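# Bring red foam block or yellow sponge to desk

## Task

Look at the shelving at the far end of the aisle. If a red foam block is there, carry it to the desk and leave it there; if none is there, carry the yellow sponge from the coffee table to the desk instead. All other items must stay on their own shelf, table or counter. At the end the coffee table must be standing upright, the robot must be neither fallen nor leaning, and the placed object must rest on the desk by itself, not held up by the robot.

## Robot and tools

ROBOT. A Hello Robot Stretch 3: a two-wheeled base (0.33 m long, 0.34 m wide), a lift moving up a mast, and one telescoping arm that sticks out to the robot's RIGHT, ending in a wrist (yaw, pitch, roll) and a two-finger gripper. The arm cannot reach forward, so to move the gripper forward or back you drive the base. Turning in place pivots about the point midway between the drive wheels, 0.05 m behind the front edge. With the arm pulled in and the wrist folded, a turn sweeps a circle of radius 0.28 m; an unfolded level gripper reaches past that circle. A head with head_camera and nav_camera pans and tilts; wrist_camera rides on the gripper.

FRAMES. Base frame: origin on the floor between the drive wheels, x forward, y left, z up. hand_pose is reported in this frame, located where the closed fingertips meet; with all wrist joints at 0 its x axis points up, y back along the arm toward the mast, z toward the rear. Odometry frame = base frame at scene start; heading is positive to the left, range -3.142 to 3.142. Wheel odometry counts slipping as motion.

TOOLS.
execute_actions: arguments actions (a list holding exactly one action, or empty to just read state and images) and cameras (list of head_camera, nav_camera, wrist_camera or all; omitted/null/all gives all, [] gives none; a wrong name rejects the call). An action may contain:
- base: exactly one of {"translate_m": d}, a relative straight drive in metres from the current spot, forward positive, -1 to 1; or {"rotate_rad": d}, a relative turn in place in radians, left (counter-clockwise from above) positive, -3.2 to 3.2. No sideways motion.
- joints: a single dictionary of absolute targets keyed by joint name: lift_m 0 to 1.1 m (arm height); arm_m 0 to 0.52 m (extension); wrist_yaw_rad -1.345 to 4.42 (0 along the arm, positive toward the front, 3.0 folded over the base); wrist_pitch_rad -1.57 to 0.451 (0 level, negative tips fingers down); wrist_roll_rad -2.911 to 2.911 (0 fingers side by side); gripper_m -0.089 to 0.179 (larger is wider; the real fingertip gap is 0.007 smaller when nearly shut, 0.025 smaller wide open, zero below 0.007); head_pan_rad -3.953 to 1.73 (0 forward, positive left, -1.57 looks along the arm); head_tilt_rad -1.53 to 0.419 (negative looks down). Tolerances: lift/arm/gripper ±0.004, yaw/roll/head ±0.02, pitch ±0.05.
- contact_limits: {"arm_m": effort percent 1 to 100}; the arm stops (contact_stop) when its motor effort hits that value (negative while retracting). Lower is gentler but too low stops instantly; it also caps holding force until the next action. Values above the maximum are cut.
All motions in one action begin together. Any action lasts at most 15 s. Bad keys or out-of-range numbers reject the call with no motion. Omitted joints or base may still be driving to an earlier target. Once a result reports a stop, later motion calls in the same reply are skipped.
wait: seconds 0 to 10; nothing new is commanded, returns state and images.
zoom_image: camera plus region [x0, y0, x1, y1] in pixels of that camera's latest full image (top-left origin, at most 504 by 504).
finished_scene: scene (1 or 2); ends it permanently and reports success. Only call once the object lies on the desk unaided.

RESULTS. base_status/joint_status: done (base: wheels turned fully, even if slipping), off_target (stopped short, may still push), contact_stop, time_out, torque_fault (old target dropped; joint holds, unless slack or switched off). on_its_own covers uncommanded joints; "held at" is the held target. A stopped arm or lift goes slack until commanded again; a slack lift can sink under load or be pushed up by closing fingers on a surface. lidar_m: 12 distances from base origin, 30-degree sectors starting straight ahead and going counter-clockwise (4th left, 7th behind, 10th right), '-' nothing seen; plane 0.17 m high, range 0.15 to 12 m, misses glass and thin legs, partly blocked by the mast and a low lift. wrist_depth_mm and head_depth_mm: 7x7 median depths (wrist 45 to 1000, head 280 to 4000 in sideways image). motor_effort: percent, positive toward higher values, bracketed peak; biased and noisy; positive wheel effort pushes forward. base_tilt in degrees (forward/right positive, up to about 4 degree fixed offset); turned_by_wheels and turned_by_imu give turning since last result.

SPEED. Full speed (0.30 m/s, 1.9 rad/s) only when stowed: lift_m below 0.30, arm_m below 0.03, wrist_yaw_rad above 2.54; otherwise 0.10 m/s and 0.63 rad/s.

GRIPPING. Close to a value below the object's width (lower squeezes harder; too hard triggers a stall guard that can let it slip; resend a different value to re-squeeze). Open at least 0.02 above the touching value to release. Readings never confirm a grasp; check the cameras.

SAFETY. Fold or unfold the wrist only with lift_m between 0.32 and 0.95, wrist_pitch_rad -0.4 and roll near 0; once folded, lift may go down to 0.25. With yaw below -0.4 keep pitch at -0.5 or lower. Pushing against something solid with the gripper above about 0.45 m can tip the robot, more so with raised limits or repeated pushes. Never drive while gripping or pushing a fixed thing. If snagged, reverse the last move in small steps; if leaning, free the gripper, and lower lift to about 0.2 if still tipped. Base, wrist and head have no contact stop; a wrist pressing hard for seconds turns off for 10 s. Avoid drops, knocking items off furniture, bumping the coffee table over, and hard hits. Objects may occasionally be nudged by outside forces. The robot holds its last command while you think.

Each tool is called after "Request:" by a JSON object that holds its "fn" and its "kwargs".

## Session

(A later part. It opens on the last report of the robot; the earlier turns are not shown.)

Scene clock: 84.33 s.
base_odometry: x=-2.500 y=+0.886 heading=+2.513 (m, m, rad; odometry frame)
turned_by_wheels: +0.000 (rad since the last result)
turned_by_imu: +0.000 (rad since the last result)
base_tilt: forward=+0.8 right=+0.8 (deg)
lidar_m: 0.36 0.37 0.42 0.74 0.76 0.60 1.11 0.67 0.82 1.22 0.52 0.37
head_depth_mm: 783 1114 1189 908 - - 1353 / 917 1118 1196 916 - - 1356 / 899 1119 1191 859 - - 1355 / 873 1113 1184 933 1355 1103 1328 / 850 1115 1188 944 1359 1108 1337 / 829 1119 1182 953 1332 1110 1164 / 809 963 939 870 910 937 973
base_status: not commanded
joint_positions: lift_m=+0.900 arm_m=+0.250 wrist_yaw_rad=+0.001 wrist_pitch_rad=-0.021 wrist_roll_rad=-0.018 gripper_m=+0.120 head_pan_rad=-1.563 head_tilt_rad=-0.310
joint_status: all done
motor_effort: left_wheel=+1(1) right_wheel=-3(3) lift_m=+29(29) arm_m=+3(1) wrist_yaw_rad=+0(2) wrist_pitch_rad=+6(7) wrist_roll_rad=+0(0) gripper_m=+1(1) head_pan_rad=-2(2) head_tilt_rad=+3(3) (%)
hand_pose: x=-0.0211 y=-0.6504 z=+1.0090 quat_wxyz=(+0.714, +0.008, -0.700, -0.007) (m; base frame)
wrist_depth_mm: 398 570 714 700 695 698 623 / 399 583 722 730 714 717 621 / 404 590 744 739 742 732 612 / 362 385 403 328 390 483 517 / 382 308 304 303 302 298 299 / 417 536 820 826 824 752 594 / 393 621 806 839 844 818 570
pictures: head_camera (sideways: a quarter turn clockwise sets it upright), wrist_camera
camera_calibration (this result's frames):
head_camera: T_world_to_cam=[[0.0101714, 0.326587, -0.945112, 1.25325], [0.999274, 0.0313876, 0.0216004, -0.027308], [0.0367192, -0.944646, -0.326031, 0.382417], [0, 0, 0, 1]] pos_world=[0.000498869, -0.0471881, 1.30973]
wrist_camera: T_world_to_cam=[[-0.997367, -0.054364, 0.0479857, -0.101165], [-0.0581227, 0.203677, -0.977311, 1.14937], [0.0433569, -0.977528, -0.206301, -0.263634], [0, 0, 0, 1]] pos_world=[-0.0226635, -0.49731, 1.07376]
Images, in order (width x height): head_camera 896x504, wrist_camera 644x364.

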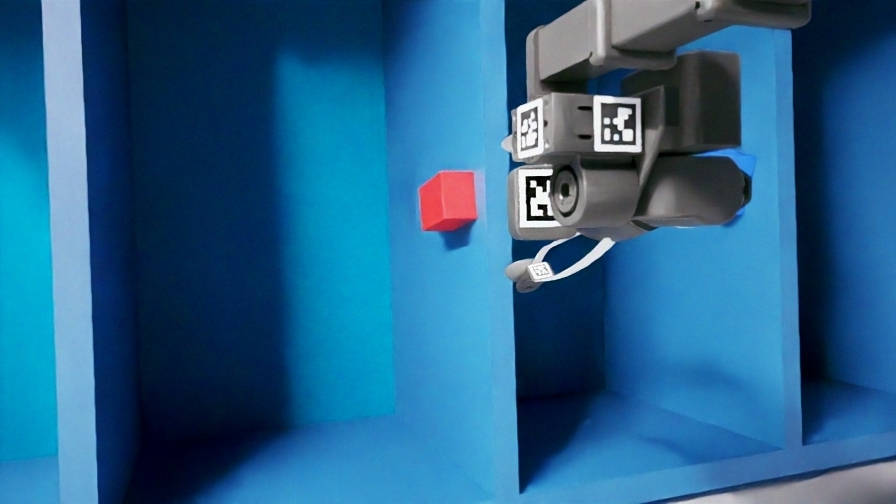

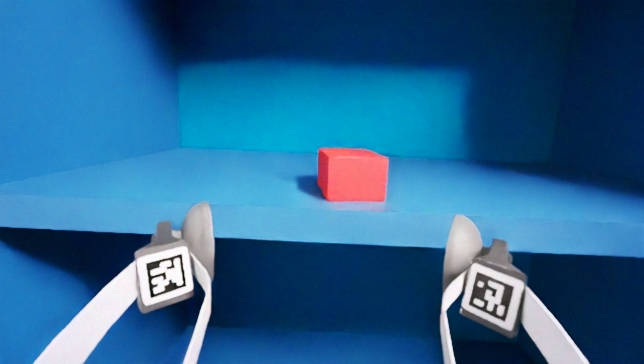

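Request:
{"fn": "execute_actions", "kwargs": {"actions": [{"base":{"translate_m":-0.025},"joints":{"lift_m":0.915,"arm_m":0.36}}], "cameras": ["wrist_camera"]}}

Scene clock: 88.97 s.
base_odometry: x=-2.480 y=+0.871 heading=+2.513 (m, m, rad; odometry frame)
turned_by_wheels: +0.000 (rad since the last result)
turned_by_imu: +0.000 (rad since the last result)
base_tilt: forward=+0.7 right=+0.7 (deg)
lidar_m: 0.38 0.39 0.46 0.74 0.73 0.58 1.10 0.65 0.78 1.23 0.56 0.40
head_depth_mm: 783 1119 1195 975 - 1051 1350 / 919 1120 1193 1071 1334 1100 1359 / 902 1115 1192 1087 - 1061 1369 / 871 1116 1193 1014 1356 1107 1323 / 849 1113 1185 942 1359 1115 1332 / 830 1117 1192 952 1326 1117 1262 / 807 1029 1019 896 982 968 995
base_status: done
joint_positions: lift_m=+0.915 arm_m=+0.360 wrist_yaw_rad=+0.001 wrist_pitch_rad=-0.021 wrist_roll_rad=-0.018 gripper_m=+0.120 head_pan_rad=-1.563 head_tilt_rad=-0.310
joint_status: all done
motor_effort: left_wheel=+2(3) right_wheel=-2(8) lift_m=+29(33) arm_m=+3(5) wrist_yaw_rad=+0(0) wrist_pitch_rad=+6(6) wrist_roll_rad=+0(0) gripper_m=+0(1) head_pan_rad=-2(2) head_tilt_rad=+2(4) (%)
hand_pose: x=-0.0212 y=-0.7604 z=+1.0240 quat_wxyz=(+0.714, +0.008, -0.700, -0.007) (m; base frame)
wrist_depth_mm: 427 600 607 598 593 593 583 / 437 619 626 617 610 602 577 / 440 633 633 636 630 628 574 / 406 449 473 371 533 569 523 / 252 279 267 220 285 323 304 / 198 197 196 195 194 214 203 / 417 670 735 729 726 709 193
pictures: wrist_camera
camera_calibration (this result's frames):
wrist_camera: T_world_to_cam=[[-0.997375, -0.0542265, 0.0479918, -0.107801], [-0.0580957, 0.203575, -0.977334, 1.1864], [0.0432275, -0.977557, -0.206191, -0.368202], [0, 0, 0, 1]] pos_world=[-0.0226771, -0.607306, 1.08877]
Images, in order (width x height): wrist_camera 644x364.

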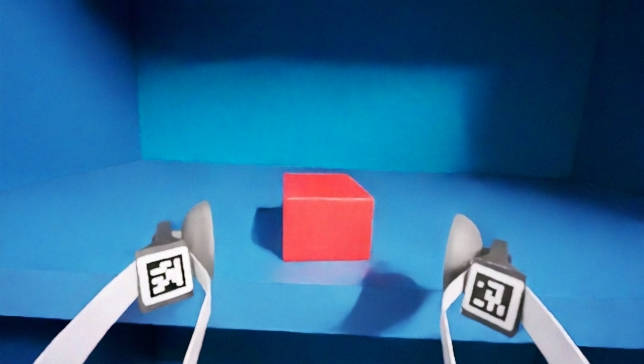

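Request:
{"fn": "execute_actions", "kwargs": {"actions": [{"joints":{"arm_m":0.445,"lift_m":0.905}}], "cameras": ["wrist_camera"]}}

Request:
{"fn": "execute_actions", "kwargs": {"actions": [{"joints":{"gripper_m":0.02}}], "cameras": []}}

Request:
{"fn": "execute_actions", "kwargs": {"actions": [{"joints":{"lift_m":0.925}}], "cameras": []}}

Request:
{"fn": "execute_actions", "kwargs": {"actions": [{"joints":{"arm_m":0.0}}], "cameras": ["wrist_camera"]}}

Scene clock: 94.77 s.
base_odometry: x=-2.480 y=+0.871 heading=+2.513 (m, m, rad; odometry frame)
turned_by_wheels: +0.000 (rad since the last result)
turned_by_imu: +0.000 (rad since the last result)
base_tilt: forward=+0.9 right=+0.6 (deg)
lidar_m: 0.38 0.39 0.46 0.74 0.73 0.58 1.11 0.65 0.78 1.23 0.55 0.40
head_depth_mm: 781 1119 1192 907 - 1057 1352 / 918 1115 1185 1075 1357 1095 1354 / 900 1113 1191 1188 1349 1062 1362 / 874 1116 1191 1011 1358 1108 1330 / 849 1115 1195 944 1361 1111 1335 / 828 1118 1189 952 1332 1120 1259 / 809 1032 1017 893 986 968 994
base_status: not commanded
joint_positions: lift_m=+0.905 arm_m=+0.445 wrist_yaw_rad=+0.001 wrist_pitch_rad=-0.021 wrist_roll_rad=-0.018 gripper_m=+0.120 head_pan_rad=-1.563 head_tilt_rad=-0.310
joint_status: all done
motor_effort: left_wheel=+1(1) right_wheel=-3(2) lift_m=+17(21) arm_m=+4(2) wrist_yaw_rad=-1(0) wrist_pitch_rad=+6(6) wrist_roll_rad=+0(0) gripper_m=-1(0) head_pan_rad=-3(1) head_tilt_rad=+3(3) (%)
hand_pose: x=-0.0212 y=-0.8454 z=+1.0146 quat_wxyz=(+0.714, +0.008, -0.700, -0.007) (m; base frame)
wrist_depth_mm: 431 520 512 518 511 506 509 / 433 534 536 535 526 524 518 / 441 553 547 552 545 543 532 / 387 401 421 214 478 508 518 / 227 250 206 130 235 291 275 / 160 171 150 133 164 193 183 / - 126 128 130 133 129 138
pictures: wrist_camera
camera_calibration (this result's frames):
wrist_camera: T_world_to_cam=[[-0.997375, -0.0542261, 0.0479923, -0.111959], [-0.0580956, 0.203563, -0.977337, 1.19449], [0.0432277, -0.977559, -0.206179, -0.453257], [0, 0, 0, 1]] pos_world=[-0.0226771, -0.69231, 1.07934]
Images, in order (width x height): wrist_camera 644x364.

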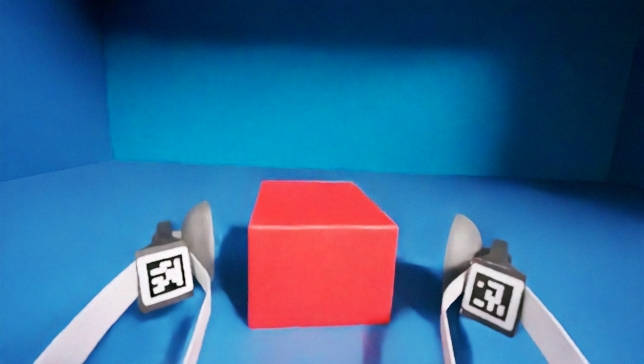

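Scene clock: 96.27 s.
base_odometry: x=-2.480 y=+0.871 heading=+2.513 (m, m, rad; odometry frame)
turned_by_wheels: +0.000 (rad since the last result)
turned_by_imu: +0.000 (rad since the last result)
base_tilt: forward=+0.7 right=+0.7 (deg)
lidar_m: 0.38 0.39 0.46 0.74 0.73 0.58 1.10 0.65 0.79 1.23 0.56 0.40
head_depth_mm: 783 1117 1192 910 - 1050 1349 / 918 1116 1192 1076 1351 1098 1360 / 898 1115 1190 1190 1354 1061 1367 / 873 1118 1190 1010 1361 1104 1331 / 852 1115 1190 948 1359 1110 1337 / 829 1119 1191 953 1329 1121 1263 / 810 1032 1021 896 980 969 995
base_status: not commanded
joint_positions: lift_m=+0.905 arm_m=+0.445 wrist_yaw_rad=+0.001 wrist_pitch_rad=-0.021 wrist_roll_rad=-0.018 gripper_m=+0.021 head_pan_rad=-1.563 head_tilt_rad=-0.310
joint_status: all done
motor_effort: left_wheel=+1(1) right_wheel=-2(2) lift_m=+18(18) arm_m=+4(3) wrist_yaw_rad=+1(0) wrist_pitch_rad=+6(6) wrist_roll_rad=+0(0) gripper_m=-17(89) head_pan_rad=-2(3) head_tilt_rad=+3(3) (%)
hand_pose: x=-0.0212 y=-0.8454 z=+1.0146 quat_wxyz=(+0.714, +0.008, -0.700, -0.007) (m; base frame)
wrist_depth_mm: 434 524 519 513 516 509 503 / 438 534 532 533 531 524 518 / 441 552 552 545 543 540 532 / 386 401 423 448 475 513 516 / 226 232 237 128 147 264 274 / 161 164 148 130 133 180 183 / 124 126 128 130 132 135 137
pictures: none
No camera images: the call's "cameras" was empty. Leave "cameras" out to get every camera's image.

Scene clock: 97.20 s.
base_odometry: x=-2.480 y=+0.871 heading=+2.513 (m, m, rad; odometry frame)
turned_by_wheels: +0.000 (rad since the last result)
turned_by_imu: +0.000 (rad since the last result)
base_tilt: forward=+0.9 right=+0.6 (deg)
lidar_m: 0.38 0.39 0.46 0.74 0.73 0.58 1.11 0.65 0.78 1.23 0.56 0.40
head_depth_mm: 785 1119 1197 980 - 1053 1351 / 918 1116 1194 1174 1345 1099 1362 / 903 1115 1193 - 1357 1059 1358 / 875 1116 1196 940 1359 1109 1327 / 850 1114 1193 942 1361 1111 1334 / 830 1118 1189 953 1325 1123 1255 / 810 1033 1015 894 976 966 996
base_status: not commanded
joint_positions: lift_m=+0.925 arm_m=+0.445 wrist_yaw_rad=+0.001 wrist_pitch_rad=-0.021 wrist_roll_rad=-0.018 gripper_m=+0.021 head_pan_rad=-1.563 head_tilt_rad=-0.310
joint_status: all done
motor_effort: left_wheel=+1(2) right_wheel=-2(2) lift_m=+30(30) arm_m=+3(3) wrist_yaw_rad=-1(0) wrist_pitch_rad=+6(6) wrist_roll_rad=+0(0) gripper_m=-17(17) head_pan_rad=-3(2) head_tilt_rad=+3(3) (%)
hand_pose: x=-0.0212 y=-0.8454 z=+1.0340 quat_wxyz=(+0.714, +0.008, -0.700, -0.007) (m; base frame)
wrist_depth_mm: 427 520 518 514 509 514 509 / 430 537 536 529 526 519 520 / 439 553 546 549 540 541 530 / 413 498 515 551 552 548 551 / 277 285 290 128 147 325 335 / 196 201 181 130 133 219 224 / 152 154 153 146 156 166 168
pictures: none
No camera images: the call's "cameras" was empty. Leave "cameras" out to get every camera's image.

Scene clock: 101.63 s.
base_odometry: x=-2.480 y=+0.871 heading=+2.513 (m, m, rad; odometry frame)
turned_by_wheels: +0.000 (rad since the last result)
turned_by_imu: +0.000 (rad since the last result)
base_tilt: forward=+0.7 right=+0.7 (deg)
lidar_m: 0.38 0.39 0.46 0.74 0.73 0.58 1.10 0.65 0.79 1.23 0.56 0.40
head_depth_mm: 778 1120 1198 906 1350 1086 1395 / 917 1117 1187 917 1350 1052 - / 897 1117 1191 925 1345 397 - / 870 1116 1195 934 1346 999 1311 / 848 1118 1190 946 1355 1111 1341 / 826 1119 1193 956 1334 1121 1263 / 807 1031 1020 894 981 963 998
base_status: not commanded
joint_positions: lift_m=+0.925 arm_m=+0.002 wrist_yaw_rad=+0.001 wrist_pitch_rad=-0.021 wrist_roll_rad=-0.018 gripper_m=+0.021 head_pan_rad=-1.563 head_tilt_rad=-0.309
joint_status: all done
joint sent to its limit — the command would take arm_m past its lower limit, so that joint was sent only as far as its limit.
motor_effort: left_wheel=+1(1) right_wheel=-3(2) lift_m=+30(30) arm_m=-4(3) wrist_yaw_rad=+0(0) wrist_pitch_rad=+6(6) wrist_roll_rad=+0(0) gripper_m=-18(16) head_pan_rad=-1(2) head_tilt_rad=+3(3) (%)
hand_pose: x=-0.0212 y=-0.4027 z=+1.0339 quat_wxyz=(+0.714, +0.008, -0.700, -0.007) (m; base frame)
wrist_depth_mm: 479 610 948 945 950 905 606 / 488 619 - 973 990 950 594 / 490 616 995 - - 898 584 / 494 567 621 569 601 640 554 / 498 638 884 128 147 883 610 / 504 611 910 130 133 853 607 / 503 666 838 788 860 804 607
pictures: wrist_camera
camera_calibration (this result's frames):
wrist_camera: T_world_to_cam=[[-0.997384, -0.0540678, 0.0479697, -0.0888381], [-0.0580597, 0.203995, -0.977249, 1.12333], [0.0430521, -0.977478, -0.206601, -0.0160302], [0, 0, 0, 1]] pos_world=[-0.0226955, -0.249626, 1.09872]
Images, in order (width x height): wrist_camera 644x364.

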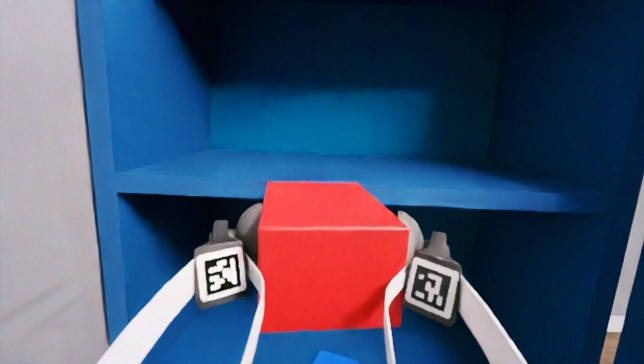

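Request:
{"fn": "execute_actions", "kwargs": {"actions": [{"joints":{"wrist_pitch_rad":-0.4,"lift_m":0.9}}], "cameras": []}}

Request:
{"fn": "execute_actions", "kwargs": {"actions": [{"joints":{"wrist_yaw_rad":3.0}}], "cameras": []}}

Request:
{"fn": "execute_actions", "kwargs": {"actions": [{"joints":{"lift_m":0.29}}], "cameras": ["wrist_camera"]}}

Request:
{"fn": "execute_actions", "kwargs": {"actions": [{"base":{"translate_m":-0.9},"joints":{"head_pan_rad":-3.14,"head_tilt_rad":-0.8}}], "cameras": ["nav_camera"]}}

Scene clock: 106.97 s.
base_odometry: x=-2.480 y=+0.871 heading=+2.513 (m, m, rad; odometry frame)
turned_by_wheels: +0.000 (rad since the last result)
turned_by_imu: +0.000 (rad since the last result)
base_tilt: forward=+0.7 right=+0.6 (deg)
lidar_m: 0.38 0.39 0.46 0.74 0.73 0.58 1.11 0.65 0.79 1.23 0.56 0.40
head_depth_mm: 778 1116 1187 907 1349 1088 1359 / 920 1117 1192 919 1352 1095 1387 / 896 1117 1193 924 1352 1063 455 / 873 1116 1190 936 1366 1107 972 / 848 1118 1187 943 1362 1112 1332 / 828 1121 1192 957 1329 1123 1259 / 806 1029 1019 891 983 967 996
base_status: not commanded
joint_positions: lift_m=+0.900 arm_m=+0.002 wrist_yaw_rad=+0.001 wrist_pitch_rad=-0.416 wrist_roll_rad=-0.018 gripper_m=+0.021 head_pan_rad=-1.563 head_tilt_rad=-0.309
joint_status: all done
motor_effort: left_wheel=+2(1) right_wheel=-2(3) lift_m=+18(28) arm_m=-4(4) wrist_yaw_rad=+0(0) wrist_pitch_rad=+5(6) wrist_roll_rad=+0(0) gripper_m=-17(18) head_pan_rad=-2(2) head_tilt_rad=+4(3) (%)
hand_pose: x=-0.0213 y=-0.3716 z=+0.9133 quat_wxyz=(+0.698, +0.148, -0.685, -0.145) (m; base frame)
wrist_depth_mm: 475 534 932 937 482 479 488 / 486 619 - - 998 923 588 / 485 629 - - - 918 614 / 489 678 865 915 938 849 630 / 495 716 770 128 147 758 654 / 502 693 897 130 133 879 643 / 501 745 - - - 883 653
pictures: none
No camera images: the call's "cameras" was empty. Leave "cameras" out to get every camera's image.

Scene clock: 109.47 s.
base_odometry: x=-2.480 y=+0.871 heading=+2.513 (m, m, rad; odometry frame)
turned_by_wheels: +0.000 (rad since the last result)
turned_by_imu: +0.000 (rad since the last result)
base_tilt: forward=+0.7 right=+0.6 (deg)
lidar_m: 0.38 0.39 0.46 0.74 0.73 0.58 1.10 0.65 0.79 1.23 0.56 0.40
head_depth_mm: 781 1119 1189 910 1342 1092 1348 / 919 1119 1193 917 1341 1093 1357 / 898 1111 1190 924 1346 1066 1366 / 868 1120 1190 934 1355 1106 1332 / 848 1117 1193 945 1360 1113 1335 / 827 1117 1191 959 1327 1117 1258 / 807 1028 1020 895 981 967 995
base_status: not commanded
joint_positions: lift_m=+0.900 arm_m=+0.002 wrist_yaw_rad=+2.997 wrist_pitch_rad=-0.416 wrist_roll_rad=-0.018 gripper_m=+0.021 head_pan_rad=-1.563 head_tilt_rad=-0.309
joint_status: all done
motor_effort: left_wheel=+2(1) right_wheel=-2(3) lift_m=+18(18) arm_m=-3(4) wrist_yaw_rad=+3(3) wrist_pitch_rad=+5(5) wrist_roll_rad=+0(0) gripper_m=-16(17) head_pan_rad=-3(2) head_tilt_rad=+3(4) (%)
hand_pose: x=+0.0110 y=+0.0753 z=+0.9133 quat_wxyz=(+0.195, +0.694, +0.098, +0.686) (m; base frame)
wrist_depth_mm: 288 - 304 313 323 333 339 / 683 742 775 800 792 508 373 / 713 806 865 881 880 512 398 / 711 862 898 938 846 518 418 / 670 730 - 128 147 520 422 / 607 608 - 130 133 568 424 / 535 560 958 984 885 576 424
pictures: none
No camera images: the call's "cameras" was empty. Leave "cameras" out to get every camera's image.

Scene clock: 115.83 s.
base_odometry: x=-2.480 y=+0.871 heading=+2.513 (m, m, rad; odometry frame)
turned_by_wheels: +0.000 (rad since the last result)
turned_by_imu: +0.000 (rad since the last result)
base_tilt: forward=+0.7 right=+0.8 (deg)
lidar_m: 0.38 0.39 0.46 0.74 0.73 0.58 1.11 0.65 0.79 1.23 0.56 0.40
head_depth_mm: 777 1115 1194 907 1343 1090 1358 / 920 1118 1190 914 1353 1100 1355 / 894 1115 1199 926 1361 1060 1360 / 872 1112 1192 938 1369 1111 1330 / 847 1117 1192 942 1359 1115 1333 / 825 1113 1195 956 1331 1125 1262 / 806 1032 1018 893 983 965 995
base_status: not commanded
joint_positions: lift_m=+0.290 arm_m=+0.002 wrist_yaw_rad=+2.998 wrist_pitch_rad=-0.418 wrist_roll_rad=-0.018 gripper_m=+0.021 head_pan_rad=-1.563 head_tilt_rad=-0.309
joint_status: all done
motor_effort: left_wheel=+2(2) right_wheel=-3(3) lift_m=+19(18) arm_m=-3(3) wrist_yaw_rad=+2(2) wrist_pitch_rad=+5(5) wrist_roll_rad=+0(0) gripper_m=-17(16) head_pan_rad=-2(2) head_tilt_rad=+2(3) (%)
hand_pose: x=+0.0109 y=+0.0752 z=+0.3030 quat_wxyz=(+0.195, +0.694, +0.099, +0.686) (m; base frame)
wrist_depth_mm: 662 - 716 730 738 502 351 / 702 742 780 803 801 507 371 / 702 785 828 827 798 513 393 / 615 619 630 635 641 522 419 / 501 498 - 128 147 512 421 / 449 463 - 130 133 522 416 / 448 - - 133 436 453 411
pictures: wrist_camera
camera_calibration (this result's frames):
wrist_camera: T_world_to_cam=[[0.996782, -0.0765484, 0.0237998, -0.00869061], [-0.0239942, -0.568185, -0.822551, 0.324222], [0.0764876, 0.819333, -0.568193, 0.272752], [0, 0, 0, 1]] pos_world=[-0.00442004, -0.0399217, 0.421872]
Images, in order (width x height): wrist_camera 644x364.

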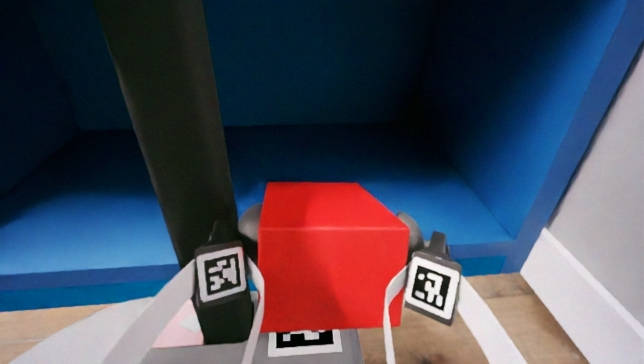

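Scene clock: 120.53 s.
base_odometry: x=-1.752 y=+0.342 heading=+2.513 (m, m, rad; odometry frame)
turned_by_wheels: +0.000 (rad since the last result)
turned_by_imu: +0.003 (rad since the last result)
base_tilt: forward=+0.7 right=+0.7 (deg)
lidar_m: 1.26 0.40 0.30 0.29 0.30 0.40 2.96 0.52 0.38 0.36 0.45 0.47
head_depth_mm: 2952 2686 2093 1698 898 1186 1037 / 3098 2681 2114 1745 1484 1268 1181 / 3225 2741 2141 1752 1488 1299 - / 3181 2730 2148 1763 1500 1301 1174 / 3195 2761 2164 1781 1511 1306 1156 / 3213 2807 2194 1789 1515 1281 1161 / 3165 2829 2209 1798 1070 1195 1008
base_status: done
joint_positions: lift_m=+0.290 arm_m=+0.002 wrist_yaw_rad=+2.998 wrist_pitch_rad=-0.418 wrist_roll_rad=-0.018 gripper_m=+0.021 head_pan_rad=-3.133 head_tilt_rad=-0.791
joint_status: all done
motor_effort: left_wheel=+1(6) right_wheel=-2(11) lift_m=+18(18) arm_m=-3(4) wrist_yaw_rad=+2(2) wrist_pitch_rad=+5(5) wrist_roll_rad=+0(0) gripper_m=-17(17) head_pan_rad=-1(29) head_tilt_rad=-2(21) (%)
hand_pose: x=+0.0108 y=+0.0752 z=+0.3030 quat_wxyz=(+0.195, +0.694, +0.099, +0.686) (m; base frame)
wrist_depth_mm: 646 - 473 483 642 445 326 / 305 309 323 328 344 450 351 / 334 339 355 363 383 455 382 / 370 375 383 384 438 465 449 / 463 417 - 128 147 484 520 / 439 448 - 130 133 513 535 / 450 - - 133 436 453 453
pictures: nav_camera (sideways: a quarter turn counterclockwise sets it upright)
camera_calibration (this result's frames):
nav_camera: T_world_to_cam=[[-0.682997, 0.0232146, 0.730052, -0.901899], [0.0262585, 0.999629, -0.00722078, 0.0615757], [-0.729949, 0.0142383, -0.683354, 0.857562], [0, 0, 0, 1]] pos_world=[0.00836538, -0.0528258, 1.2449]
Images, in order (width x height): nav_camera 672x504.

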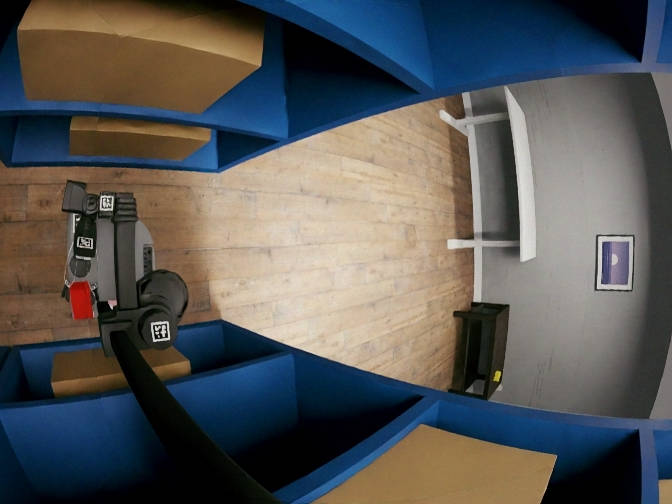

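Request:
{"fn": "execute_actions", "kwargs": {"actions": [{"base":{"translate_m":-1.0}}], "cameras": []}}

Request:
{"fn": "execute_actions", "kwargs": {"actions": [{"base":{"translate_m":-0.2}}], "cameras": []}}

Request:
{"fn": "execute_actions", "kwargs": {"actions": [{"base":{"rotate_rad":-2.35},"joints":{"head_pan_rad":0.5,"head_tilt_rad":-0.6}}], "cameras": ["nav_camera"]}}

Scene clock: 128.97 s.
base_odometry: x=-0.942 y=-0.246 heading=+2.514 (m, m, rad; odometry frame)
turned_by_wheels: +0.000 (rad since the last result)
turned_by_imu: +0.003 (rad since the last result)
base_tilt: forward=+0.7 right=+0.7 (deg)
lidar_m: 1.11 0.49 0.58 1.82 1.88 1.99 2.03 2.38 2.00 1.93 0.60 0.55
head_depth_mm: 2206 2368 2108 1760 1473 1285 1145 / 2290 2535 2119 1748 1487 1298 1177 / 2251 2535 2143 1763 1489 1291 - / 1844 2508 2145 1761 1497 1296 1170 / 1871 2541 2174 1767 1507 1313 1159 / 1797 2542 2184 1790 1517 1314 1158 / 1809 2512 2205 1795 1522 1322 1168
base_status: done
joint_positions: lift_m=+0.290 arm_m=+0.002 wrist_yaw_rad=+2.998 wrist_pitch_rad=-0.418 wrist_roll_rad=-0.018 gripper_m=+0.021 head_pan_rad=-3.133 head_tilt_rad=-0.791
joint_status: not commanded
motor_effort: left_wheel=+1(5) right_wheel=-2(10) lift_m=+18(18) arm_m=-3(3) wrist_yaw_rad=+1(1) wrist_pitch_rad=+5(5) wrist_roll_rad=+0(0) gripper_m=-16(17) head_pan_rad=-2(2) head_tilt_rad=-3(2) (%)
hand_pose: x=+0.0108 y=+0.0752 z=+0.3030 quat_wxyz=(+0.195, +0.694, +0.099, +0.686) (m; base frame)
wrist_depth_mm: - - - - - 645 446 / - - - - - 645 456 / - - - - - 653 453 / 753 752 777 773 779 664 457 / 606 613 - 128 148 607 487 / 508 529 - 130 133 531 511 / 450 - - 133 441 451 453
pictures: none
No camera images: the call's "cameras" was empty. Leave "cameras" out to get every camera's image.

Scene clock: 131.43 s.
base_odometry: x=-0.781 y=-0.363 heading=+2.514 (m, m, rad; odometry frame)
turned_by_wheels: +0.000 (rad since the last result)
turned_by_imu: +0.001 (rad since the last result)
base_tilt: forward=+0.7 right=+0.8 (deg)
lidar_m: 1.10 0.67 0.86 1.81 1.87 1.80 1.83 2.21 1.99 1.93 0.89 0.72
head_depth_mm: 2045 2191 2046 1726 1475 1290 1145 / 2081 2396 2120 1738 1485 1292 1179 / 2039 2401 2127 1750 1479 1293 - / 1646 2341 2083 1766 1497 1303 1172 / 1673 2402 2172 1779 1501 1303 1156 / 1682 2369 2183 1781 1512 1322 1161 / 1715 2377 2199 1802 1523 1321 1167
base_status: done
joint_positions: lift_m=+0.290 arm_m=+0.002 wrist_yaw_rad=+2.998 wrist_pitch_rad=-0.418 wrist_roll_rad=-0.018 gripper_m=+0.021 head_pan_rad=-3.133 head_tilt_rad=-0.791
joint_status: not commanded
motor_effort: left_wheel=+1(6) right_wheel=-2(10) lift_m=+18(18) arm_m=-3(3) wrist_yaw_rad=+2(1) wrist_pitch_rad=+5(5) wrist_roll_rad=+0(0) gripper_m=-17(17) head_pan_rad=-2(2) head_tilt_rad=-4(3) (%)
hand_pose: x=+0.0108 y=+0.0752 z=+0.3030 quat_wxyz=(+0.195, +0.694, +0.099, +0.686) (m; base frame)
wrist_depth_mm: - - - - - - 668 / - - - - - - 663 / 993 - - - - 980 677 / 754 750 763 778 778 791 689 / 605 610 - 128 148 630 629 / 510 532 - 130 133 527 525 / 456 - - 133 437 454 452
pictures: none
No camera images: the call's "cameras" was empty. Leave "cameras" out to get every camera's image.

Scene clock: 134.03 s.
base_odometry: x=-0.780 y=-0.363 heading=+0.164 (m, m, rad; odometry frame)
turned_by_wheels: -2.350 (rad since the last result)
turned_by_imu: -2.371 (rad since the last result)
base_tilt: forward=+0.7 right=+0.7 (deg)
lidar_m: 2.21 1.93 1.93 0.72 0.72 0.67 0.71 1.81 1.81 2.09 1.80 1.83
head_depth_mm: 1884 2134 2465 2130 1705 1418 1219 / 1839 2064 2354 2163 1718 1430 1218 / 1788 2000 2246 2181 1731 1428 1223 / 1728 1918 2152 2181 1741 1433 1231 / 1699 1894 2108 2205 1743 1442 1239 / 1655 1819 2049 2186 1756 1444 1238 / 1617 1784 1970 2136 1753 1457 1241
base_status: done
joint_positions: lift_m=+0.290 arm_m=+0.002 wrist_yaw_rad=+2.998 wrist_pitch_rad=-0.418 wrist_roll_rad=-0.018 gripper_m=+0.021 head_pan_rad=+0.493 head_tilt_rad=-0.605
joint_status: all done
motor_effort: left_wheel=+1(9) right_wheel=-2(10) lift_m=+18(19) arm_m=-4(4) wrist_yaw_rad=+2(2) wrist_pitch_rad=+5(5) wrist_roll_rad=+0(0) gripper_m=-17(18) head_pan_rad=+2(31) head_tilt_rad=+2(12) (%)
hand_pose: x=+0.0108 y=+0.0752 z=+0.3030 quat_wxyz=(+0.195, +0.694, +0.099, +0.686) (m; base frame)
wrist_depth_mm: - - 739 962 - - - / - - 803 - - - - / 982 - 872 987 - - - / 756 767 769 766 781 793 794 / 618 614 - 128 147 637 636 / 511 531 - 130 133 527 531 / 451 - - 133 440 449 453
pictures: nav_camera (sideways: a quarter turn counterclockwise sets it upright)
camera_calibration (this result's frames):
nav_camera: T_world_to_cam=[[0.486654, 0.228337, 0.843226, -1.05656], [0.443812, -0.896018, -0.0135063, 0.0672141], [0.752462, 0.380807, -0.53739, 0.658638], [0, 0, 0, 1]] pos_world=[-0.0112495, 0.0506638, 1.24577]
Images, in order (width x height): nav_camera 672x504.

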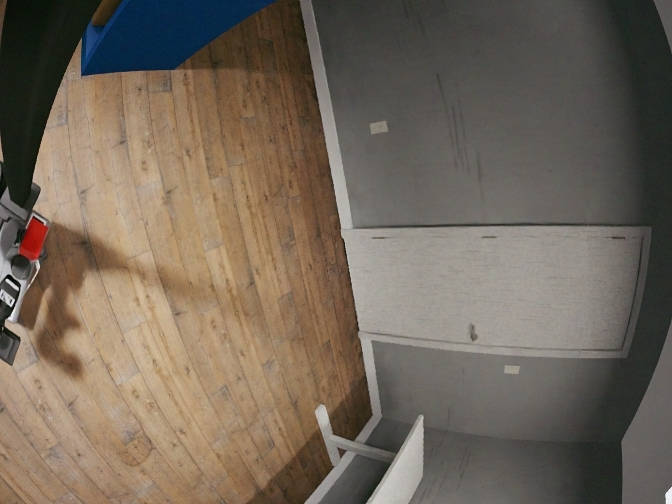

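Request:
{"fn": "execute_actions", "kwargs": {"actions": [{"base":{"translate_m":0.8},"joints":{"head_pan_rad":-1.2,"head_tilt_rad":-0.6}}], "cameras": ["nav_camera"]}}

Scene clock: 139.80 s.
base_odometry: x=+0.009 y=-0.233 heading=+0.164 (m, m, rad; odometry frame)
turned_by_wheels: +0.000 (rad since the last result)
turned_by_imu: -0.002 (rad since the last result)
base_tilt: forward=+0.7 right=+0.7 (deg)
lidar_m: 1.59 1.35 1.34 1.57 1.18 1.18 1.44 2.38 2.33 1.64 1.37 1.43
head_depth_mm: 1833 2075 2080 2051 1709 1422 1213 / 1745 1964 2155 2136 1722 1427 1219 / 1665 1874 1352 2183 1726 1440 1222 / 1612 1739 1298 1959 1731 1439 1226 / 1537 1670 1305 2076 1744 1446 1237 / 1477 1633 1326 2001 1744 1456 1241 / 1422 1561 1339 1933 1775 1467 1244
base_status: done
joint_positions: lift_m=+0.290 arm_m=+0.002 wrist_yaw_rad=+2.998 wrist_pitch_rad=-0.418 wrist_roll_rad=-0.018 gripper_m=+0.021 head_pan_rad=-1.193 head_tilt_rad=-0.605
joint_status: all done
motor_effort: left_wheel=+2(8) right_wheel=-3(6) lift_m=+18(18) arm_m=-4(4) wrist_yaw_rad=+1(1) wrist_pitch_rad=+5(5) wrist_roll_rad=+0(0) gripper_m=-18(17) head_pan_rad=-2(29) head_tilt_rad=+1(1) (%)
hand_pose: x=+0.0108 y=+0.0752 z=+0.3030 quat_wxyz=(+0.195, +0.694, +0.099, +0.686) (m; base frame)
wrist_depth_mm: 953 - - - - - - / 982 - - - - - - / 955 992 - - - - - / 749 762 768 785 790 799 791 / 612 620 - 128 147 638 637 / 507 528 - 130 133 530 527 / 450 - - 134 437 448 453
pictures: nav_camera (sideways: a quarter turn counterclockwise sets it upright)
camera_calibration (this result's frames):
nav_camera: T_world_to_cam=[[0.170951, -0.509569, 0.843276, -1.0547], [-0.94103, -0.338055, -0.0135094, 0.0756657], [0.291957, -0.791239, -0.53731, 0.661344], [0, 0, 0, 1]] pos_world=[0.0584221, 0.0114158, 1.24578]
Images, in order (width x height): nav_camera 672x504.

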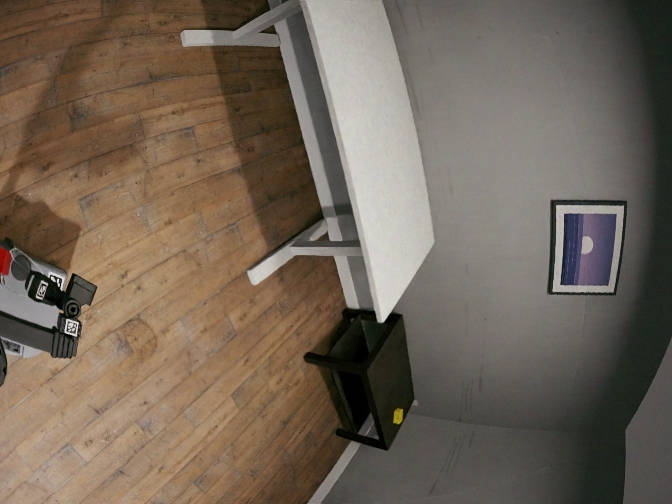

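Request:
{"fn": "execute_actions", "kwargs": {"actions": [{"base":{"rotate_rad":0.75},"joints":{"head_pan_rad":-1.57,"lift_m":0.9}}], "cameras": ["nav_camera"]}}

Scene clock: 149.10 s.
base_odometry: x=+0.009 y=-0.233 heading=+0.914 (m, m, rad; odometry frame)
turned_by_wheels: +0.750 (rad since the last result)
turned_by_imu: +0.759 (rad since the last result)
base_tilt: forward=+0.6 right=+0.7 (deg)
lidar_m: 1.34 1.41 1.87 1.18 1.44 1.61 2.37 1.65 1.38 1.70 1.43 1.42
head_depth_mm: 1481 1629 1259 1688 1709 - - / 1480 1630 1274 2055 1720 1502 - / 1475 1612 1289 2046 1728 1506 - / 1468 1637 1301 2048 1740 1518 - / 1461 1625 1312 2068 1750 1520 - / 1463 1624 1326 2053 1753 1461 1244 / 1454 1631 1339 2050 1767 1460 1247
base_status: done
joint_positions: lift_m=+0.900 arm_m=+0.002 wrist_yaw_rad=+2.998 wrist_pitch_rad=-0.418 wrist_roll_rad=-0.018 gripper_m=+0.021 head_pan_rad=-1.563 head_tilt_rad=-0.605
joint_status: all done
motor_effort: left_wheel=+0(5) right_wheel=+1(7) lift_m=+29(28) arm_m=-4(4) wrist_yaw_rad=+2(1) wrist_pitch_rad=+5(5) wrist_roll_rad=+0(0) gripper_m=-17(17) head_pan_rad=-1(19) head_tilt_rad=+2(2) (%)
hand_pose: x=+0.0108 y=+0.0751 z=+0.9123 quat_wxyz=(+0.195, +0.694, +0.099, +0.686) (m; base frame)
wrist_depth_mm: - - - - - - - / - - - - - - - / - - - - - - - / - - - - - - - / - - - 128 147 - - / - - - 130 133 - - / - - - - - - -
pictures: nav_camera (sideways: a quarter turn counterclockwise sets it upright)
camera_calibration (this result's frames):
nav_camera: T_world_to_cam=[[-0.0248458, -0.536858, 0.843307, -1.05355], [-0.999595, 0.0250376, -0.0135112, 0.0760254], [-0.0138607, -0.843301, -0.537263, 0.663148], [0, 0, 0, 1]] pos_world=[0.0590101, -0.00827639, 1.24578]
Images, in order (width x height): nav_camera 672x504.

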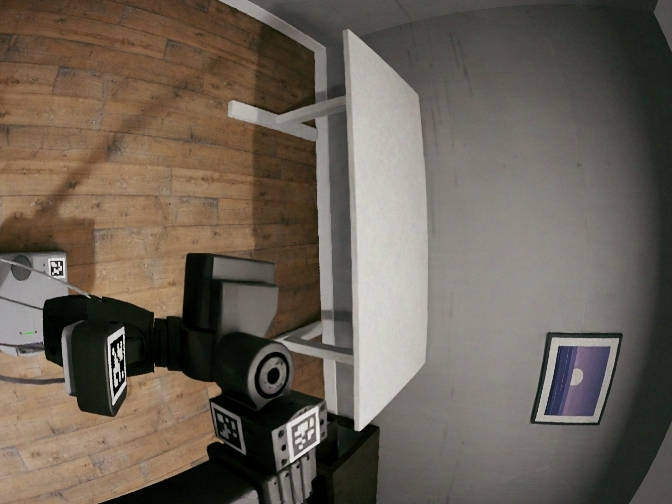

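Request:
{"fn": "execute_actions", "kwargs": {"actions": [{"joints":{"wrist_yaw_rad":0}}], "cameras": []}}

Request:
{"fn": "execute_actions", "kwargs": {"actions": [{"joints":{"wrist_pitch_rad":0,"arm_m":0.5}}]}}

Scene clock: 155.10 s.
base_odometry: x=+0.009 y=-0.233 heading=+0.914 (m, m, rad; odometry frame)
turned_by_wheels: +0.000 (rad since the last result)
turned_by_imu: +0.000 (rad since the last result)
base_tilt: forward=+0.7 right=+0.7 (deg)
lidar_m: 1.34 1.41 1.87 1.18 1.43 1.61 2.37 1.66 1.38 1.70 1.43 1.42
head_depth_mm: 1490 1625 1259 1674 1710 - - / 1477 1614 1277 2047 1765 - - / 1488 1621 1287 2037 1836 - - / 1479 1621 1300 2027 1782 1437 1212 / 1465 1633 1309 2063 1753 1449 1240 / 1462 1635 1318 2060 1757 1454 1239 / 1458 1619 1348 2042 1766 1461 1250
base_status: not commanded
joint_positions: lift_m=+0.900 arm_m=+0.002 wrist_yaw_rad=+0.003 wrist_pitch_rad=-0.418 wrist_roll_rad=-0.018 gripper_m=+0.021 head_pan_rad=-1.563 head_tilt_rad=-0.605
joint_status: all done
motor_effort: left_wheel=-1(1) right_wheel=+1(1) lift_m=+30(30) arm_m=-4(4) wrist_yaw_rad=-1(2) wrist_pitch_rad=+5(5) wrist_roll_rad=+0(0) gripper_m=-16(17) head_pan_rad=-2(3) head_tilt_rad=+2(2) (%)
hand_pose: x=-0.0209 y=-0.3713 z=+0.9123 quat_wxyz=(+0.698, +0.149, -0.685, -0.145) (m; base frame)
wrist_depth_mm: - - - - - - - / - - - - - - - / 827 831 843 857 857 826 - / - - - - - - - / - - - 128 147 - - / - - - 130 133 - - / - - - - - - -
pictures: none
No camera images: the call's "cameras" was empty. Leave "cameras" out to get every camera's image.

Scene clock: 159.93 s.
base_odometry: x=+0.009 y=-0.233 heading=+0.914 (m, m, rad; odometry frame)
turned_by_wheels: +0.000 (rad since the last result)
turned_by_imu: +0.000 (rad since the last result)
base_tilt: forward=+0.7 right=+0.7 (deg)
lidar_m: 1.34 1.41 1.87 1.18 1.44 1.61 2.37 1.65 1.37 1.70 1.43 1.42
head_depth_mm: 1486 1629 1397 - 1649 1421 1214 / 1480 1599 1159 2058 1700 1431 1217 / 1475 1594 1170 2041 1731 1428 1222 / 1478 1611 1241 2031 1739 1439 1225 / 1467 1636 1312 2066 1747 1447 1238 / 1466 1627 1327 2050 1755 1450 1238 / 1457 1617 1338 2047 1765 1456 1241
base_status: not commanded
joint_positions: lift_m=+0.900 arm_m=+0.500 wrist_yaw_rad=+0.001 wrist_pitch_rad=-0.025 wrist_roll_rad=-0.018 gripper_m=+0.021 head_pan_rad=-1.563 head_tilt_rad=-0.605
joint_status: all done
motor_effort: left_wheel=-1(1) right_wheel=+1(1) lift_m=+30(30) arm_m=+3(4) wrist_yaw_rad=-1(1) wrist_pitch_rad=+7(7) wrist_roll_rad=+0(0) gripper_m=-18(17) head_pan_rad=-2(2) head_tilt_rad=+2(2) (%)
hand_pose: x=-0.0211 y=-0.9002 z=+1.0080 quat_wxyz=(+0.714, +0.010, -0.700, -0.009) (m; base frame)
wrist_depth_mm: 916 925 937 934 934 944 928 / 975 961 964 955 968 948 938 / 971 998 986 984 983 984 980 / - - - - - - 991 / 940 954 980 128 147 - - / 659 678 609 130 133 736 854 / 504 507 510 486 523 555 559
pictures: head_camera (sideways: a quarter turn clockwise sets it upright), nav_camera (sideways: a quarter turn counterclockwise sets it upright), wrist_camera
camera_calibration (this result's frames):
head_camera: T_world_to_cam=[[0.00818661, 0.587935, -0.808867, 1.07554], [0.999332, 0.0240083, 0.0275651, -0.0350642], [0.035626, -0.808552, -0.587345, 0.722449], [0, 0, 0, 1]] pos_world=[0.000497728, -0.0473686, 1.29526]
nav_camera: T_world_to_cam=[[-0.0249571, -0.536853, 0.843307, -1.05355], [-0.99959, 0.0252449, -0.0135112, 0.0760253], [-0.0140357, -0.843298, -0.537263, 0.663149], [0, 0, 0, 1]] pos_world=[0.0590083, -0.00828737, 1.24578]
wrist_camera: T_world_to_cam=[[-0.997373, -0.0544569, 0.0477664, -0.114588], [-0.0581039, 0.207663, -0.976473, 1.20198], [0.0432565, -0.976684, -0.210281, -0.503349], [0, 0, 0, 1]] pos_world=[-0.022674, -0.747459, 1.07333]
Images, in order (width x height): head_camera 896x504, nav_camera 672x504, wrist_camera 644x364.

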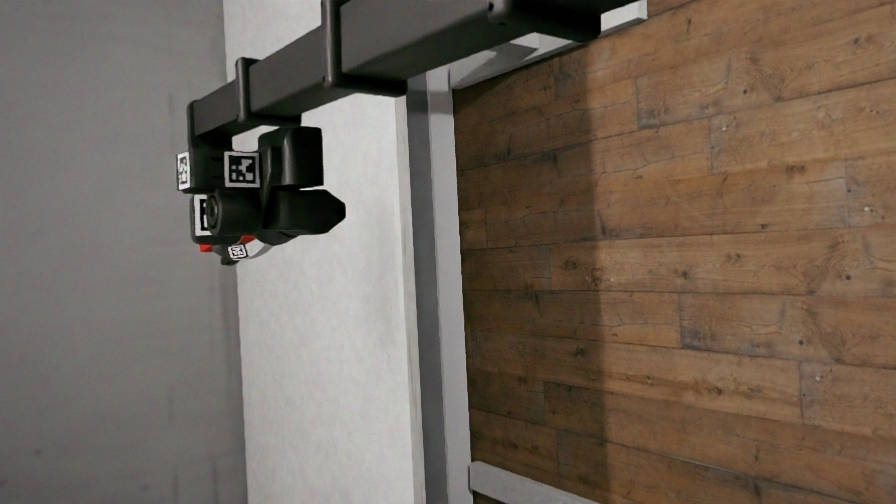

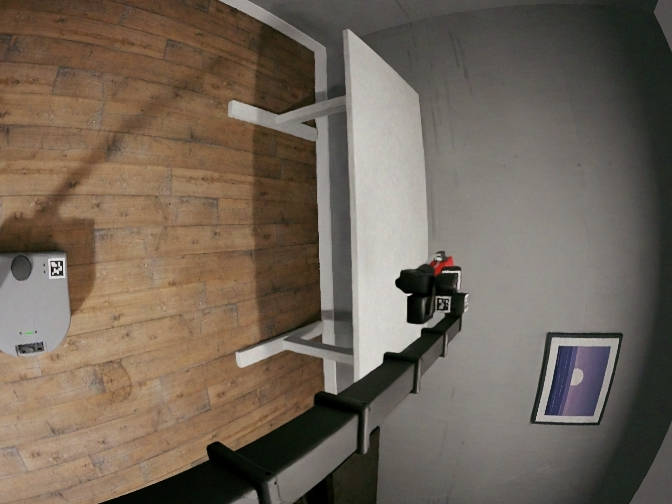

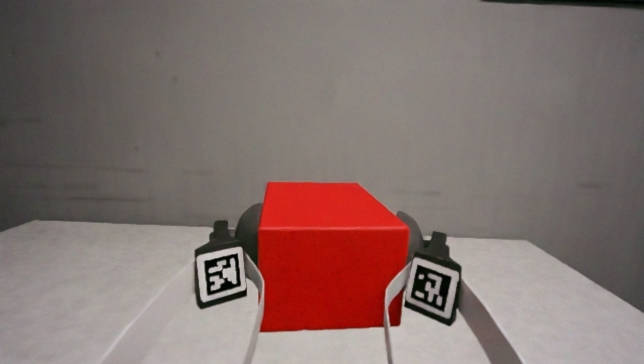

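Request:
{"fn": "execute_actions", "kwargs": {"actions": [{"base":{"rotate_rad":-1.0},"joints":{"arm_m":0.0}}], "cameras": []}}

Request:
{"fn": "execute_actions", "kwargs": {"actions": [{"base":{"translate_m":0.5}}], "cameras": []}}

Request:
{"fn": "execute_actions", "kwargs": {"actions": [{"base":{"rotate_rad":1.0}}], "cameras": []}}

Request:
{"fn": "execute_actions", "kwargs": {"actions": [{"joints":{"arm_m":0.45,"lift_m":0.8}}]}}

Scene clock: 170.27 s.
base_odometry: x=+0.009 y=-0.233 heading=-0.086 (m, m, rad; odometry frame)
turned_by_wheels: -1.000 (rad since the last result)
turned_by_imu: -1.012 (rad since the last result)
base_tilt: forward=+0.7 right=+0.8 (deg)
lidar_m: 1.44 1.40 1.34 1.43 1.96 1.18 1.43 1.69 2.37 1.64 1.37 1.70
head_depth_mm: 2058 2299 2523 2146 1711 - - / 2185 2409 2661 2251 1724 - - / 2305 2538 2784 437 - - - / 2413 2689 2569 1227 1728 1430 1231 / 2510 2663 2177 2110 1738 1441 1238 / 2214 2384 2071 2135 1761 1459 1240 / 1971 2112 2103 2209 1773 1460 1244
base_status: done
joint_positions: lift_m=+0.900 arm_m=+0.002 wrist_yaw_rad=+0.000 wrist_pitch_rad=-0.025 wrist_roll_rad=-0.018 gripper_m=+0.021 head_pan_rad=-1.563 head_tilt_rad=-0.605
joint_status: all done
joint sent to its limit — the command would take arm_m past its lower limit, so that joint was sent only as far as its limit.
motor_effort: left_wheel=+1(5) right_wheel=-2(11) lift_m=+30(30) arm_m=-4(6) wrist_yaw_rad=+1(0) wrist_pitch_rad=+7(7) wrist_roll_rad=+0(0) gripper_m=-15(16) head_pan_rad=-1(1) head_tilt_rad=+2(1) (%)
hand_pose: x=-0.0214 y=-0.4025 z=+1.0080 quat_wxyz=(+0.714, +0.009, -0.700, -0.009) (m; base frame)
wrist_depth_mm: - - - - - - - / - - - - - - - / - - - - - - - / - - - - - - - / 931 - - 128 148 - - / - - - 130 133 - - / - - - - - - -
pictures: none
No camera images: the call's "cameras" was empty. Leave "cameras" out to get every camera's image.

Scene clock: 176.50 s.
base_odometry: x=+0.507 y=-0.276 heading=-0.086 (m, m, rad; odometry frame)
turned_by_wheels: +0.000 (rad since the last result)
turned_by_imu: -0.001 (rad since the last result)
base_tilt: forward=+0.8 right=+0.8 (deg)
lidar_m: 0.94 1.13 1.10 1.15 1.60 1.61 1.67 2.72 2.63 1.60 1.14 1.27
head_depth_mm: 2310 2545 2729 2131 1712 - - / 2409 2629 2550 2244 1711 - - / 2495 2670 2001 437 - - - / 2161 2394 1924 745 1745 1444 1227 / 1865 2042 1991 1044 1742 1447 1231 / 1637 1761 1327 976 1592 1452 1239 / 1459 1565 1342 986 802 1457 1247
base_status: done
joint_positions: lift_m=+0.900 arm_m=+0.002 wrist_yaw_rad=+0.000 wrist_pitch_rad=-0.025 wrist_roll_rad=-0.018 gripper_m=+0.021 head_pan_rad=-1.563 head_tilt_rad=-0.605
joint_status: not commanded
motor_effort: left_wheel=+2(5) right_wheel=-3(3) lift_m=+29(30) arm_m=-4(4) wrist_yaw_rad=+0(0) wrist_pitch_rad=+7(7) wrist_roll_rad=+0(0) gripper_m=-16(17) head_pan_rad=-2(2) head_tilt_rad=+2(2) (%)
hand_pose: x=-0.0214 y=-0.4025 z=+1.0080 quat_wxyz=(+0.714, +0.009, -0.700, -0.009) (m; base frame)
wrist_depth_mm: 947 - - - - - - / 950 - - - - - - / 972 - - - - - - / 971 - - - - - - / 933 948 978 128 147 - - / 664 678 609 130 133 - - / 511 520 601 - - - -
pictures: none
No camera images: the call's "cameras" was empty. Leave "cameras" out to get every camera's image.

Scene clock: 179.03 s.
base_odometry: x=+0.507 y=-0.276 heading=+0.914 (m, m, rad; odometry frame)
turned_by_wheels: +1.000 (rad since the last result)
turned_by_imu: +1.013 (rad since the last result)
base_tilt: forward=+0.6 right=+0.7 (deg)
lidar_m: 1.10 1.13 1.53 1.61 1.66 2.20 2.62 1.60 1.14 1.27 0.94 1.18
head_depth_mm: 1096 1215 1264 941 773 - - / 1094 1220 1274 983 777 - - / 1087 1206 1288 437 - - - / 1082 1216 1295 672 764 1437 1225 / 1079 1198 1281 971 768 1442 1232 / 1075 1198 1287 978 772 1460 1244 / 1076 1193 1276 986 777 1387 1214
base_status: done
joint_positions: lift_m=+0.900 arm_m=+0.002 wrist_yaw_rad=+0.000 wrist_pitch_rad=-0.025 wrist_roll_rad=-0.018 gripper_m=+0.021 head_pan_rad=-1.563 head_tilt_rad=-0.605
joint_status: not commanded
motor_effort: left_wheel=-1(4) right_wheel=+1(6) lift_m=+30(30) arm_m=-4(4) wrist_yaw_rad=+1(1) wrist_pitch_rad=+7(7) wrist_roll_rad=+0(0) gripper_m=-18(17) head_pan_rad=-2(2) head_tilt_rad=+2(2) (%)
hand_pose: x=-0.0214 y=-0.4025 z=+1.0080 quat_wxyz=(+0.714, +0.009, -0.700, -0.009) (m; base frame)
wrist_depth_mm: 990 999 989 995 990 991 993 / - - - - - - - / - - - - - - - / - - - - - - - / - 963 973 128 147 - - / 663 683 612 130 133 746 756 / 509 518 516 487 521 561 567
pictures: none
No camera images: the call's "cameras" was empty. Leave "cameras" out to get every camera's image.

Scene clock: 183.53 s.
base_odometry: x=+0.507 y=-0.276 heading=+0.914 (m, m, rad; odometry frame)
turned_by_wheels: +0.000 (rad since the last result)
turned_by_imu: +0.000 (rad since the last result)
base_tilt: forward=+0.6 right=+0.8 (deg)
lidar_m: 1.10 1.13 1.53 1.61 1.66 2.20 2.62 1.60 1.14 1.27 0.94 1.18
head_depth_mm: 1100 1216 1269 975 - - 1196 / 1094 1218 1303 883 776 1420 1218 / 1089 1211 1316 892 759 1438 1226 / 1086 1207 1290 944 764 1440 1232 / 1079 1200 1283 968 767 1447 1234 / 1081 1205 1277 974 772 1460 1244 / 1080 1191 1275 982 777 1389 1219
base_status: not commanded
joint_positions: lift_m=+0.800 arm_m=+0.450 wrist_yaw_rad=+0.000 wrist_pitch_rad=-0.025 wrist_roll_rad=-0.018 gripper_m=+0.021 head_pan_rad=-1.563 head_tilt_rad=-0.605
joint_status: all done
motor_effort: left_wheel=-1(1) right_wheel=+1(1) lift_m=+18(26) arm_m=+3(3) wrist_yaw_rad=+1(0) wrist_pitch_rad=+7(7) wrist_roll_rad=+0(0) gripper_m=-16(16) head_pan_rad=-1(1) head_tilt_rad=+2(2) (%)
hand_pose: x=-0.0214 y=-0.8502 z=+0.9086 quat_wxyz=(+0.714, +0.009, -0.700, -0.009) (m; base frame)
wrist_depth_mm: 556 560 556 551 553 553 552 / 578 574 569 572 570 577 570 / 592 593 592 595 593 588 590 / 617 611 616 601 610 608 610 / 626 626 632 128 147 628 635 / 468 476 430 130 133 529 528 / 364 365 367 348 371 395 397
pictures: head_camera (sideways: a quarter turn clockwise sets it upright), nav_camera (sideways: a quarter turn counterclockwise sets it upright), wrist_camera
camera_calibration (this result's frames):
head_camera: T_world_to_cam=[[0.00823421, 0.587923, -0.808875, 1.07555], [0.999334, 0.023928, 0.0275648, -0.0350639], [0.0355607, -0.808563, -0.587334, 0.722435], [0, 0, 0, 1]] pos_world=[0.000493901, -0.0473682, 1.29526]
nav_camera: T_world_to_cam=[[-0.0250006, -0.536839, 0.843314, -1.05356], [-0.999588, 0.0253255, -0.0135117, 0.0760259], [-0.0141038, -0.843305, -0.537251, 0.663134], [0, 0, 0, 1]] pos_world=[0.0590077, -0.00829244, 1.24578]
wrist_camera: T_world_to_cam=[[-0.997436, -0.0532772, 0.0477783, -0.106426], [-0.0578604, 0.207511, -0.97652, 1.09445], [0.0421118, -0.976781, -0.210062, -0.475708], [0, 0, 0, 1]] pos_world=[-0.0227945, -0.697444, 0.973911]
Images, in order (width x height): head_camera 896x504, nav_camera 672x504, wrist_camera 644x364.

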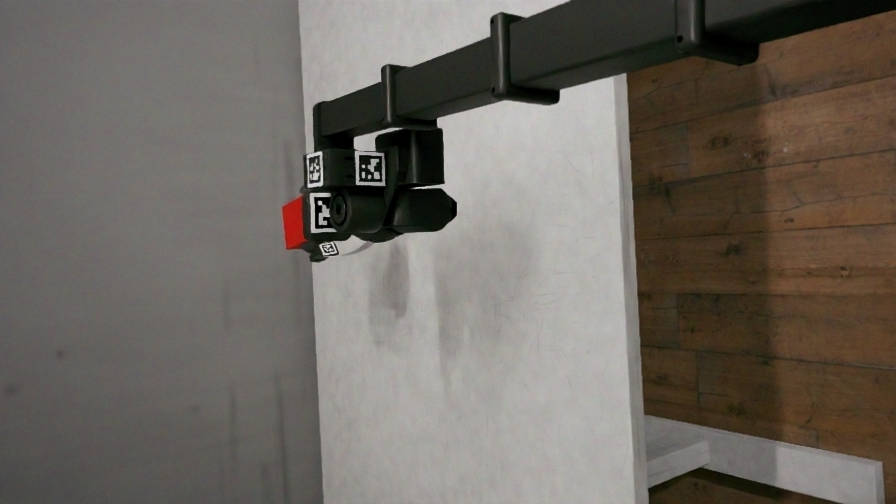

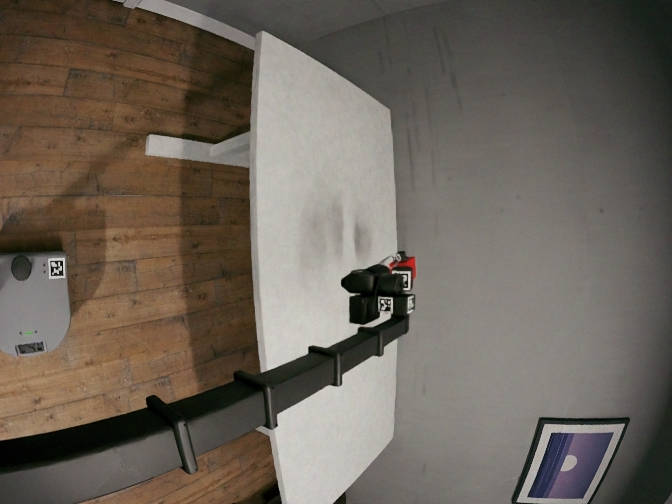

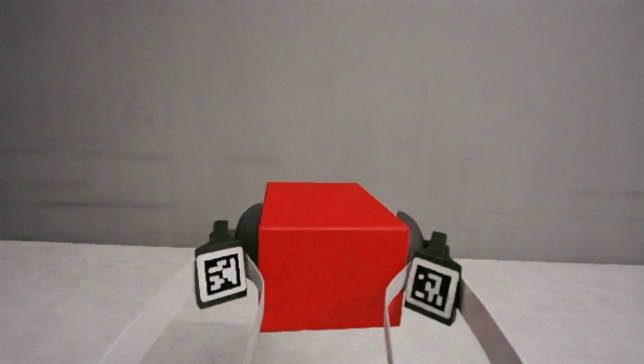

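Request:
{"fn": "execute_actions", "kwargs": {"actions": [{"joints":{"lift_m":0.72,"arm_m":0.4}}], "cameras": ["wrist_camera"]}}

Scene clock: 188.27 s.
base_odometry: x=+0.507 y=-0.276 heading=+0.914 (m, m, rad; odometry frame)
turned_by_wheels: +0.000 (rad since the last result)
turned_by_imu: +0.000 (rad since the last result)
base_tilt: forward=+0.7 right=+0.8 (deg)
lidar_m: 1.10 1.13 1.53 1.61 1.65 2.19 2.62 1.60 1.14 1.27 0.93 1.18
head_depth_mm: 1096 1222 1258 942 775 - - / 1093 1217 1270 1022 756 1411 1217 / 1090 1210 1287 - 740 1432 1218 / 1087 1211 1291 932 763 1432 1228 / 1083 1200 1284 966 766 1450 1237 / 1072 1204 1282 972 772 1453 1239 / 1073 1189 1276 983 777 1376 1219
base_status: not commanded
joint_positions: lift_m=+0.720 arm_m=+0.400 wrist_yaw_rad=+0.000 wrist_pitch_rad=-0.025 wrist_roll_rad=-0.018 gripper_m=+0.021 head_pan_rad=-1.563 head_tilt_rad=-0.605
joint_status: all done
motor_effort: left_wheel=-1(1) right_wheel=+1(1) lift_m=+18(12) arm_m=-3(2) wrist_yaw_rad=+0(1) wrist_pitch_rad=+7(7) wrist_roll_rad=+0(0) gripper_m=-17(16) head_pan_rad=-2(1) head_tilt_rad=+2(1) (%)
hand_pose: x=-0.0214 y=-0.8008 z=+0.8286 quat_wxyz=(+0.714, +0.009, -0.700, -0.009) (m; base frame)
wrist_depth_mm: 604 605 600 605 604 599 597 / 626 625 627 618 619 622 622 / 640 647 644 642 639 633 643 / 663 659 656 650 660 656 661 / 447 460 472 128 147 522 540 / 318 326 292 130 133 357 360 / 246 251 248 236 253 269 271
pictures: wrist_camera
camera_calibration (this result's frames):
wrist_camera: T_world_to_cam=[[-0.997436, -0.0532772, 0.0477784, -0.0999718], [-0.0578604, 0.20751, -0.97652, 1.00609], [0.0421117, -0.976781, -0.210061, -0.444259], [0, 0, 0, 1]] pos_world=[-0.0227945, -0.648043, 0.893918]
Images, in order (width x height): wrist_camera 644x364.

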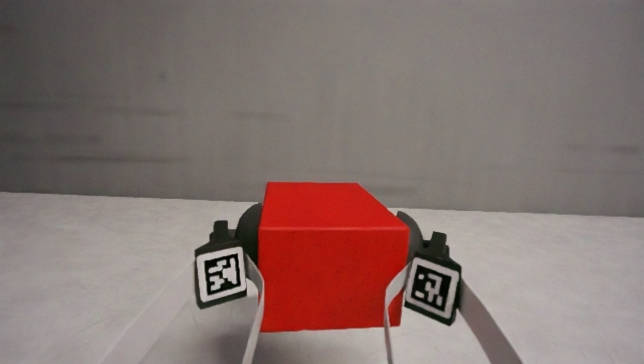

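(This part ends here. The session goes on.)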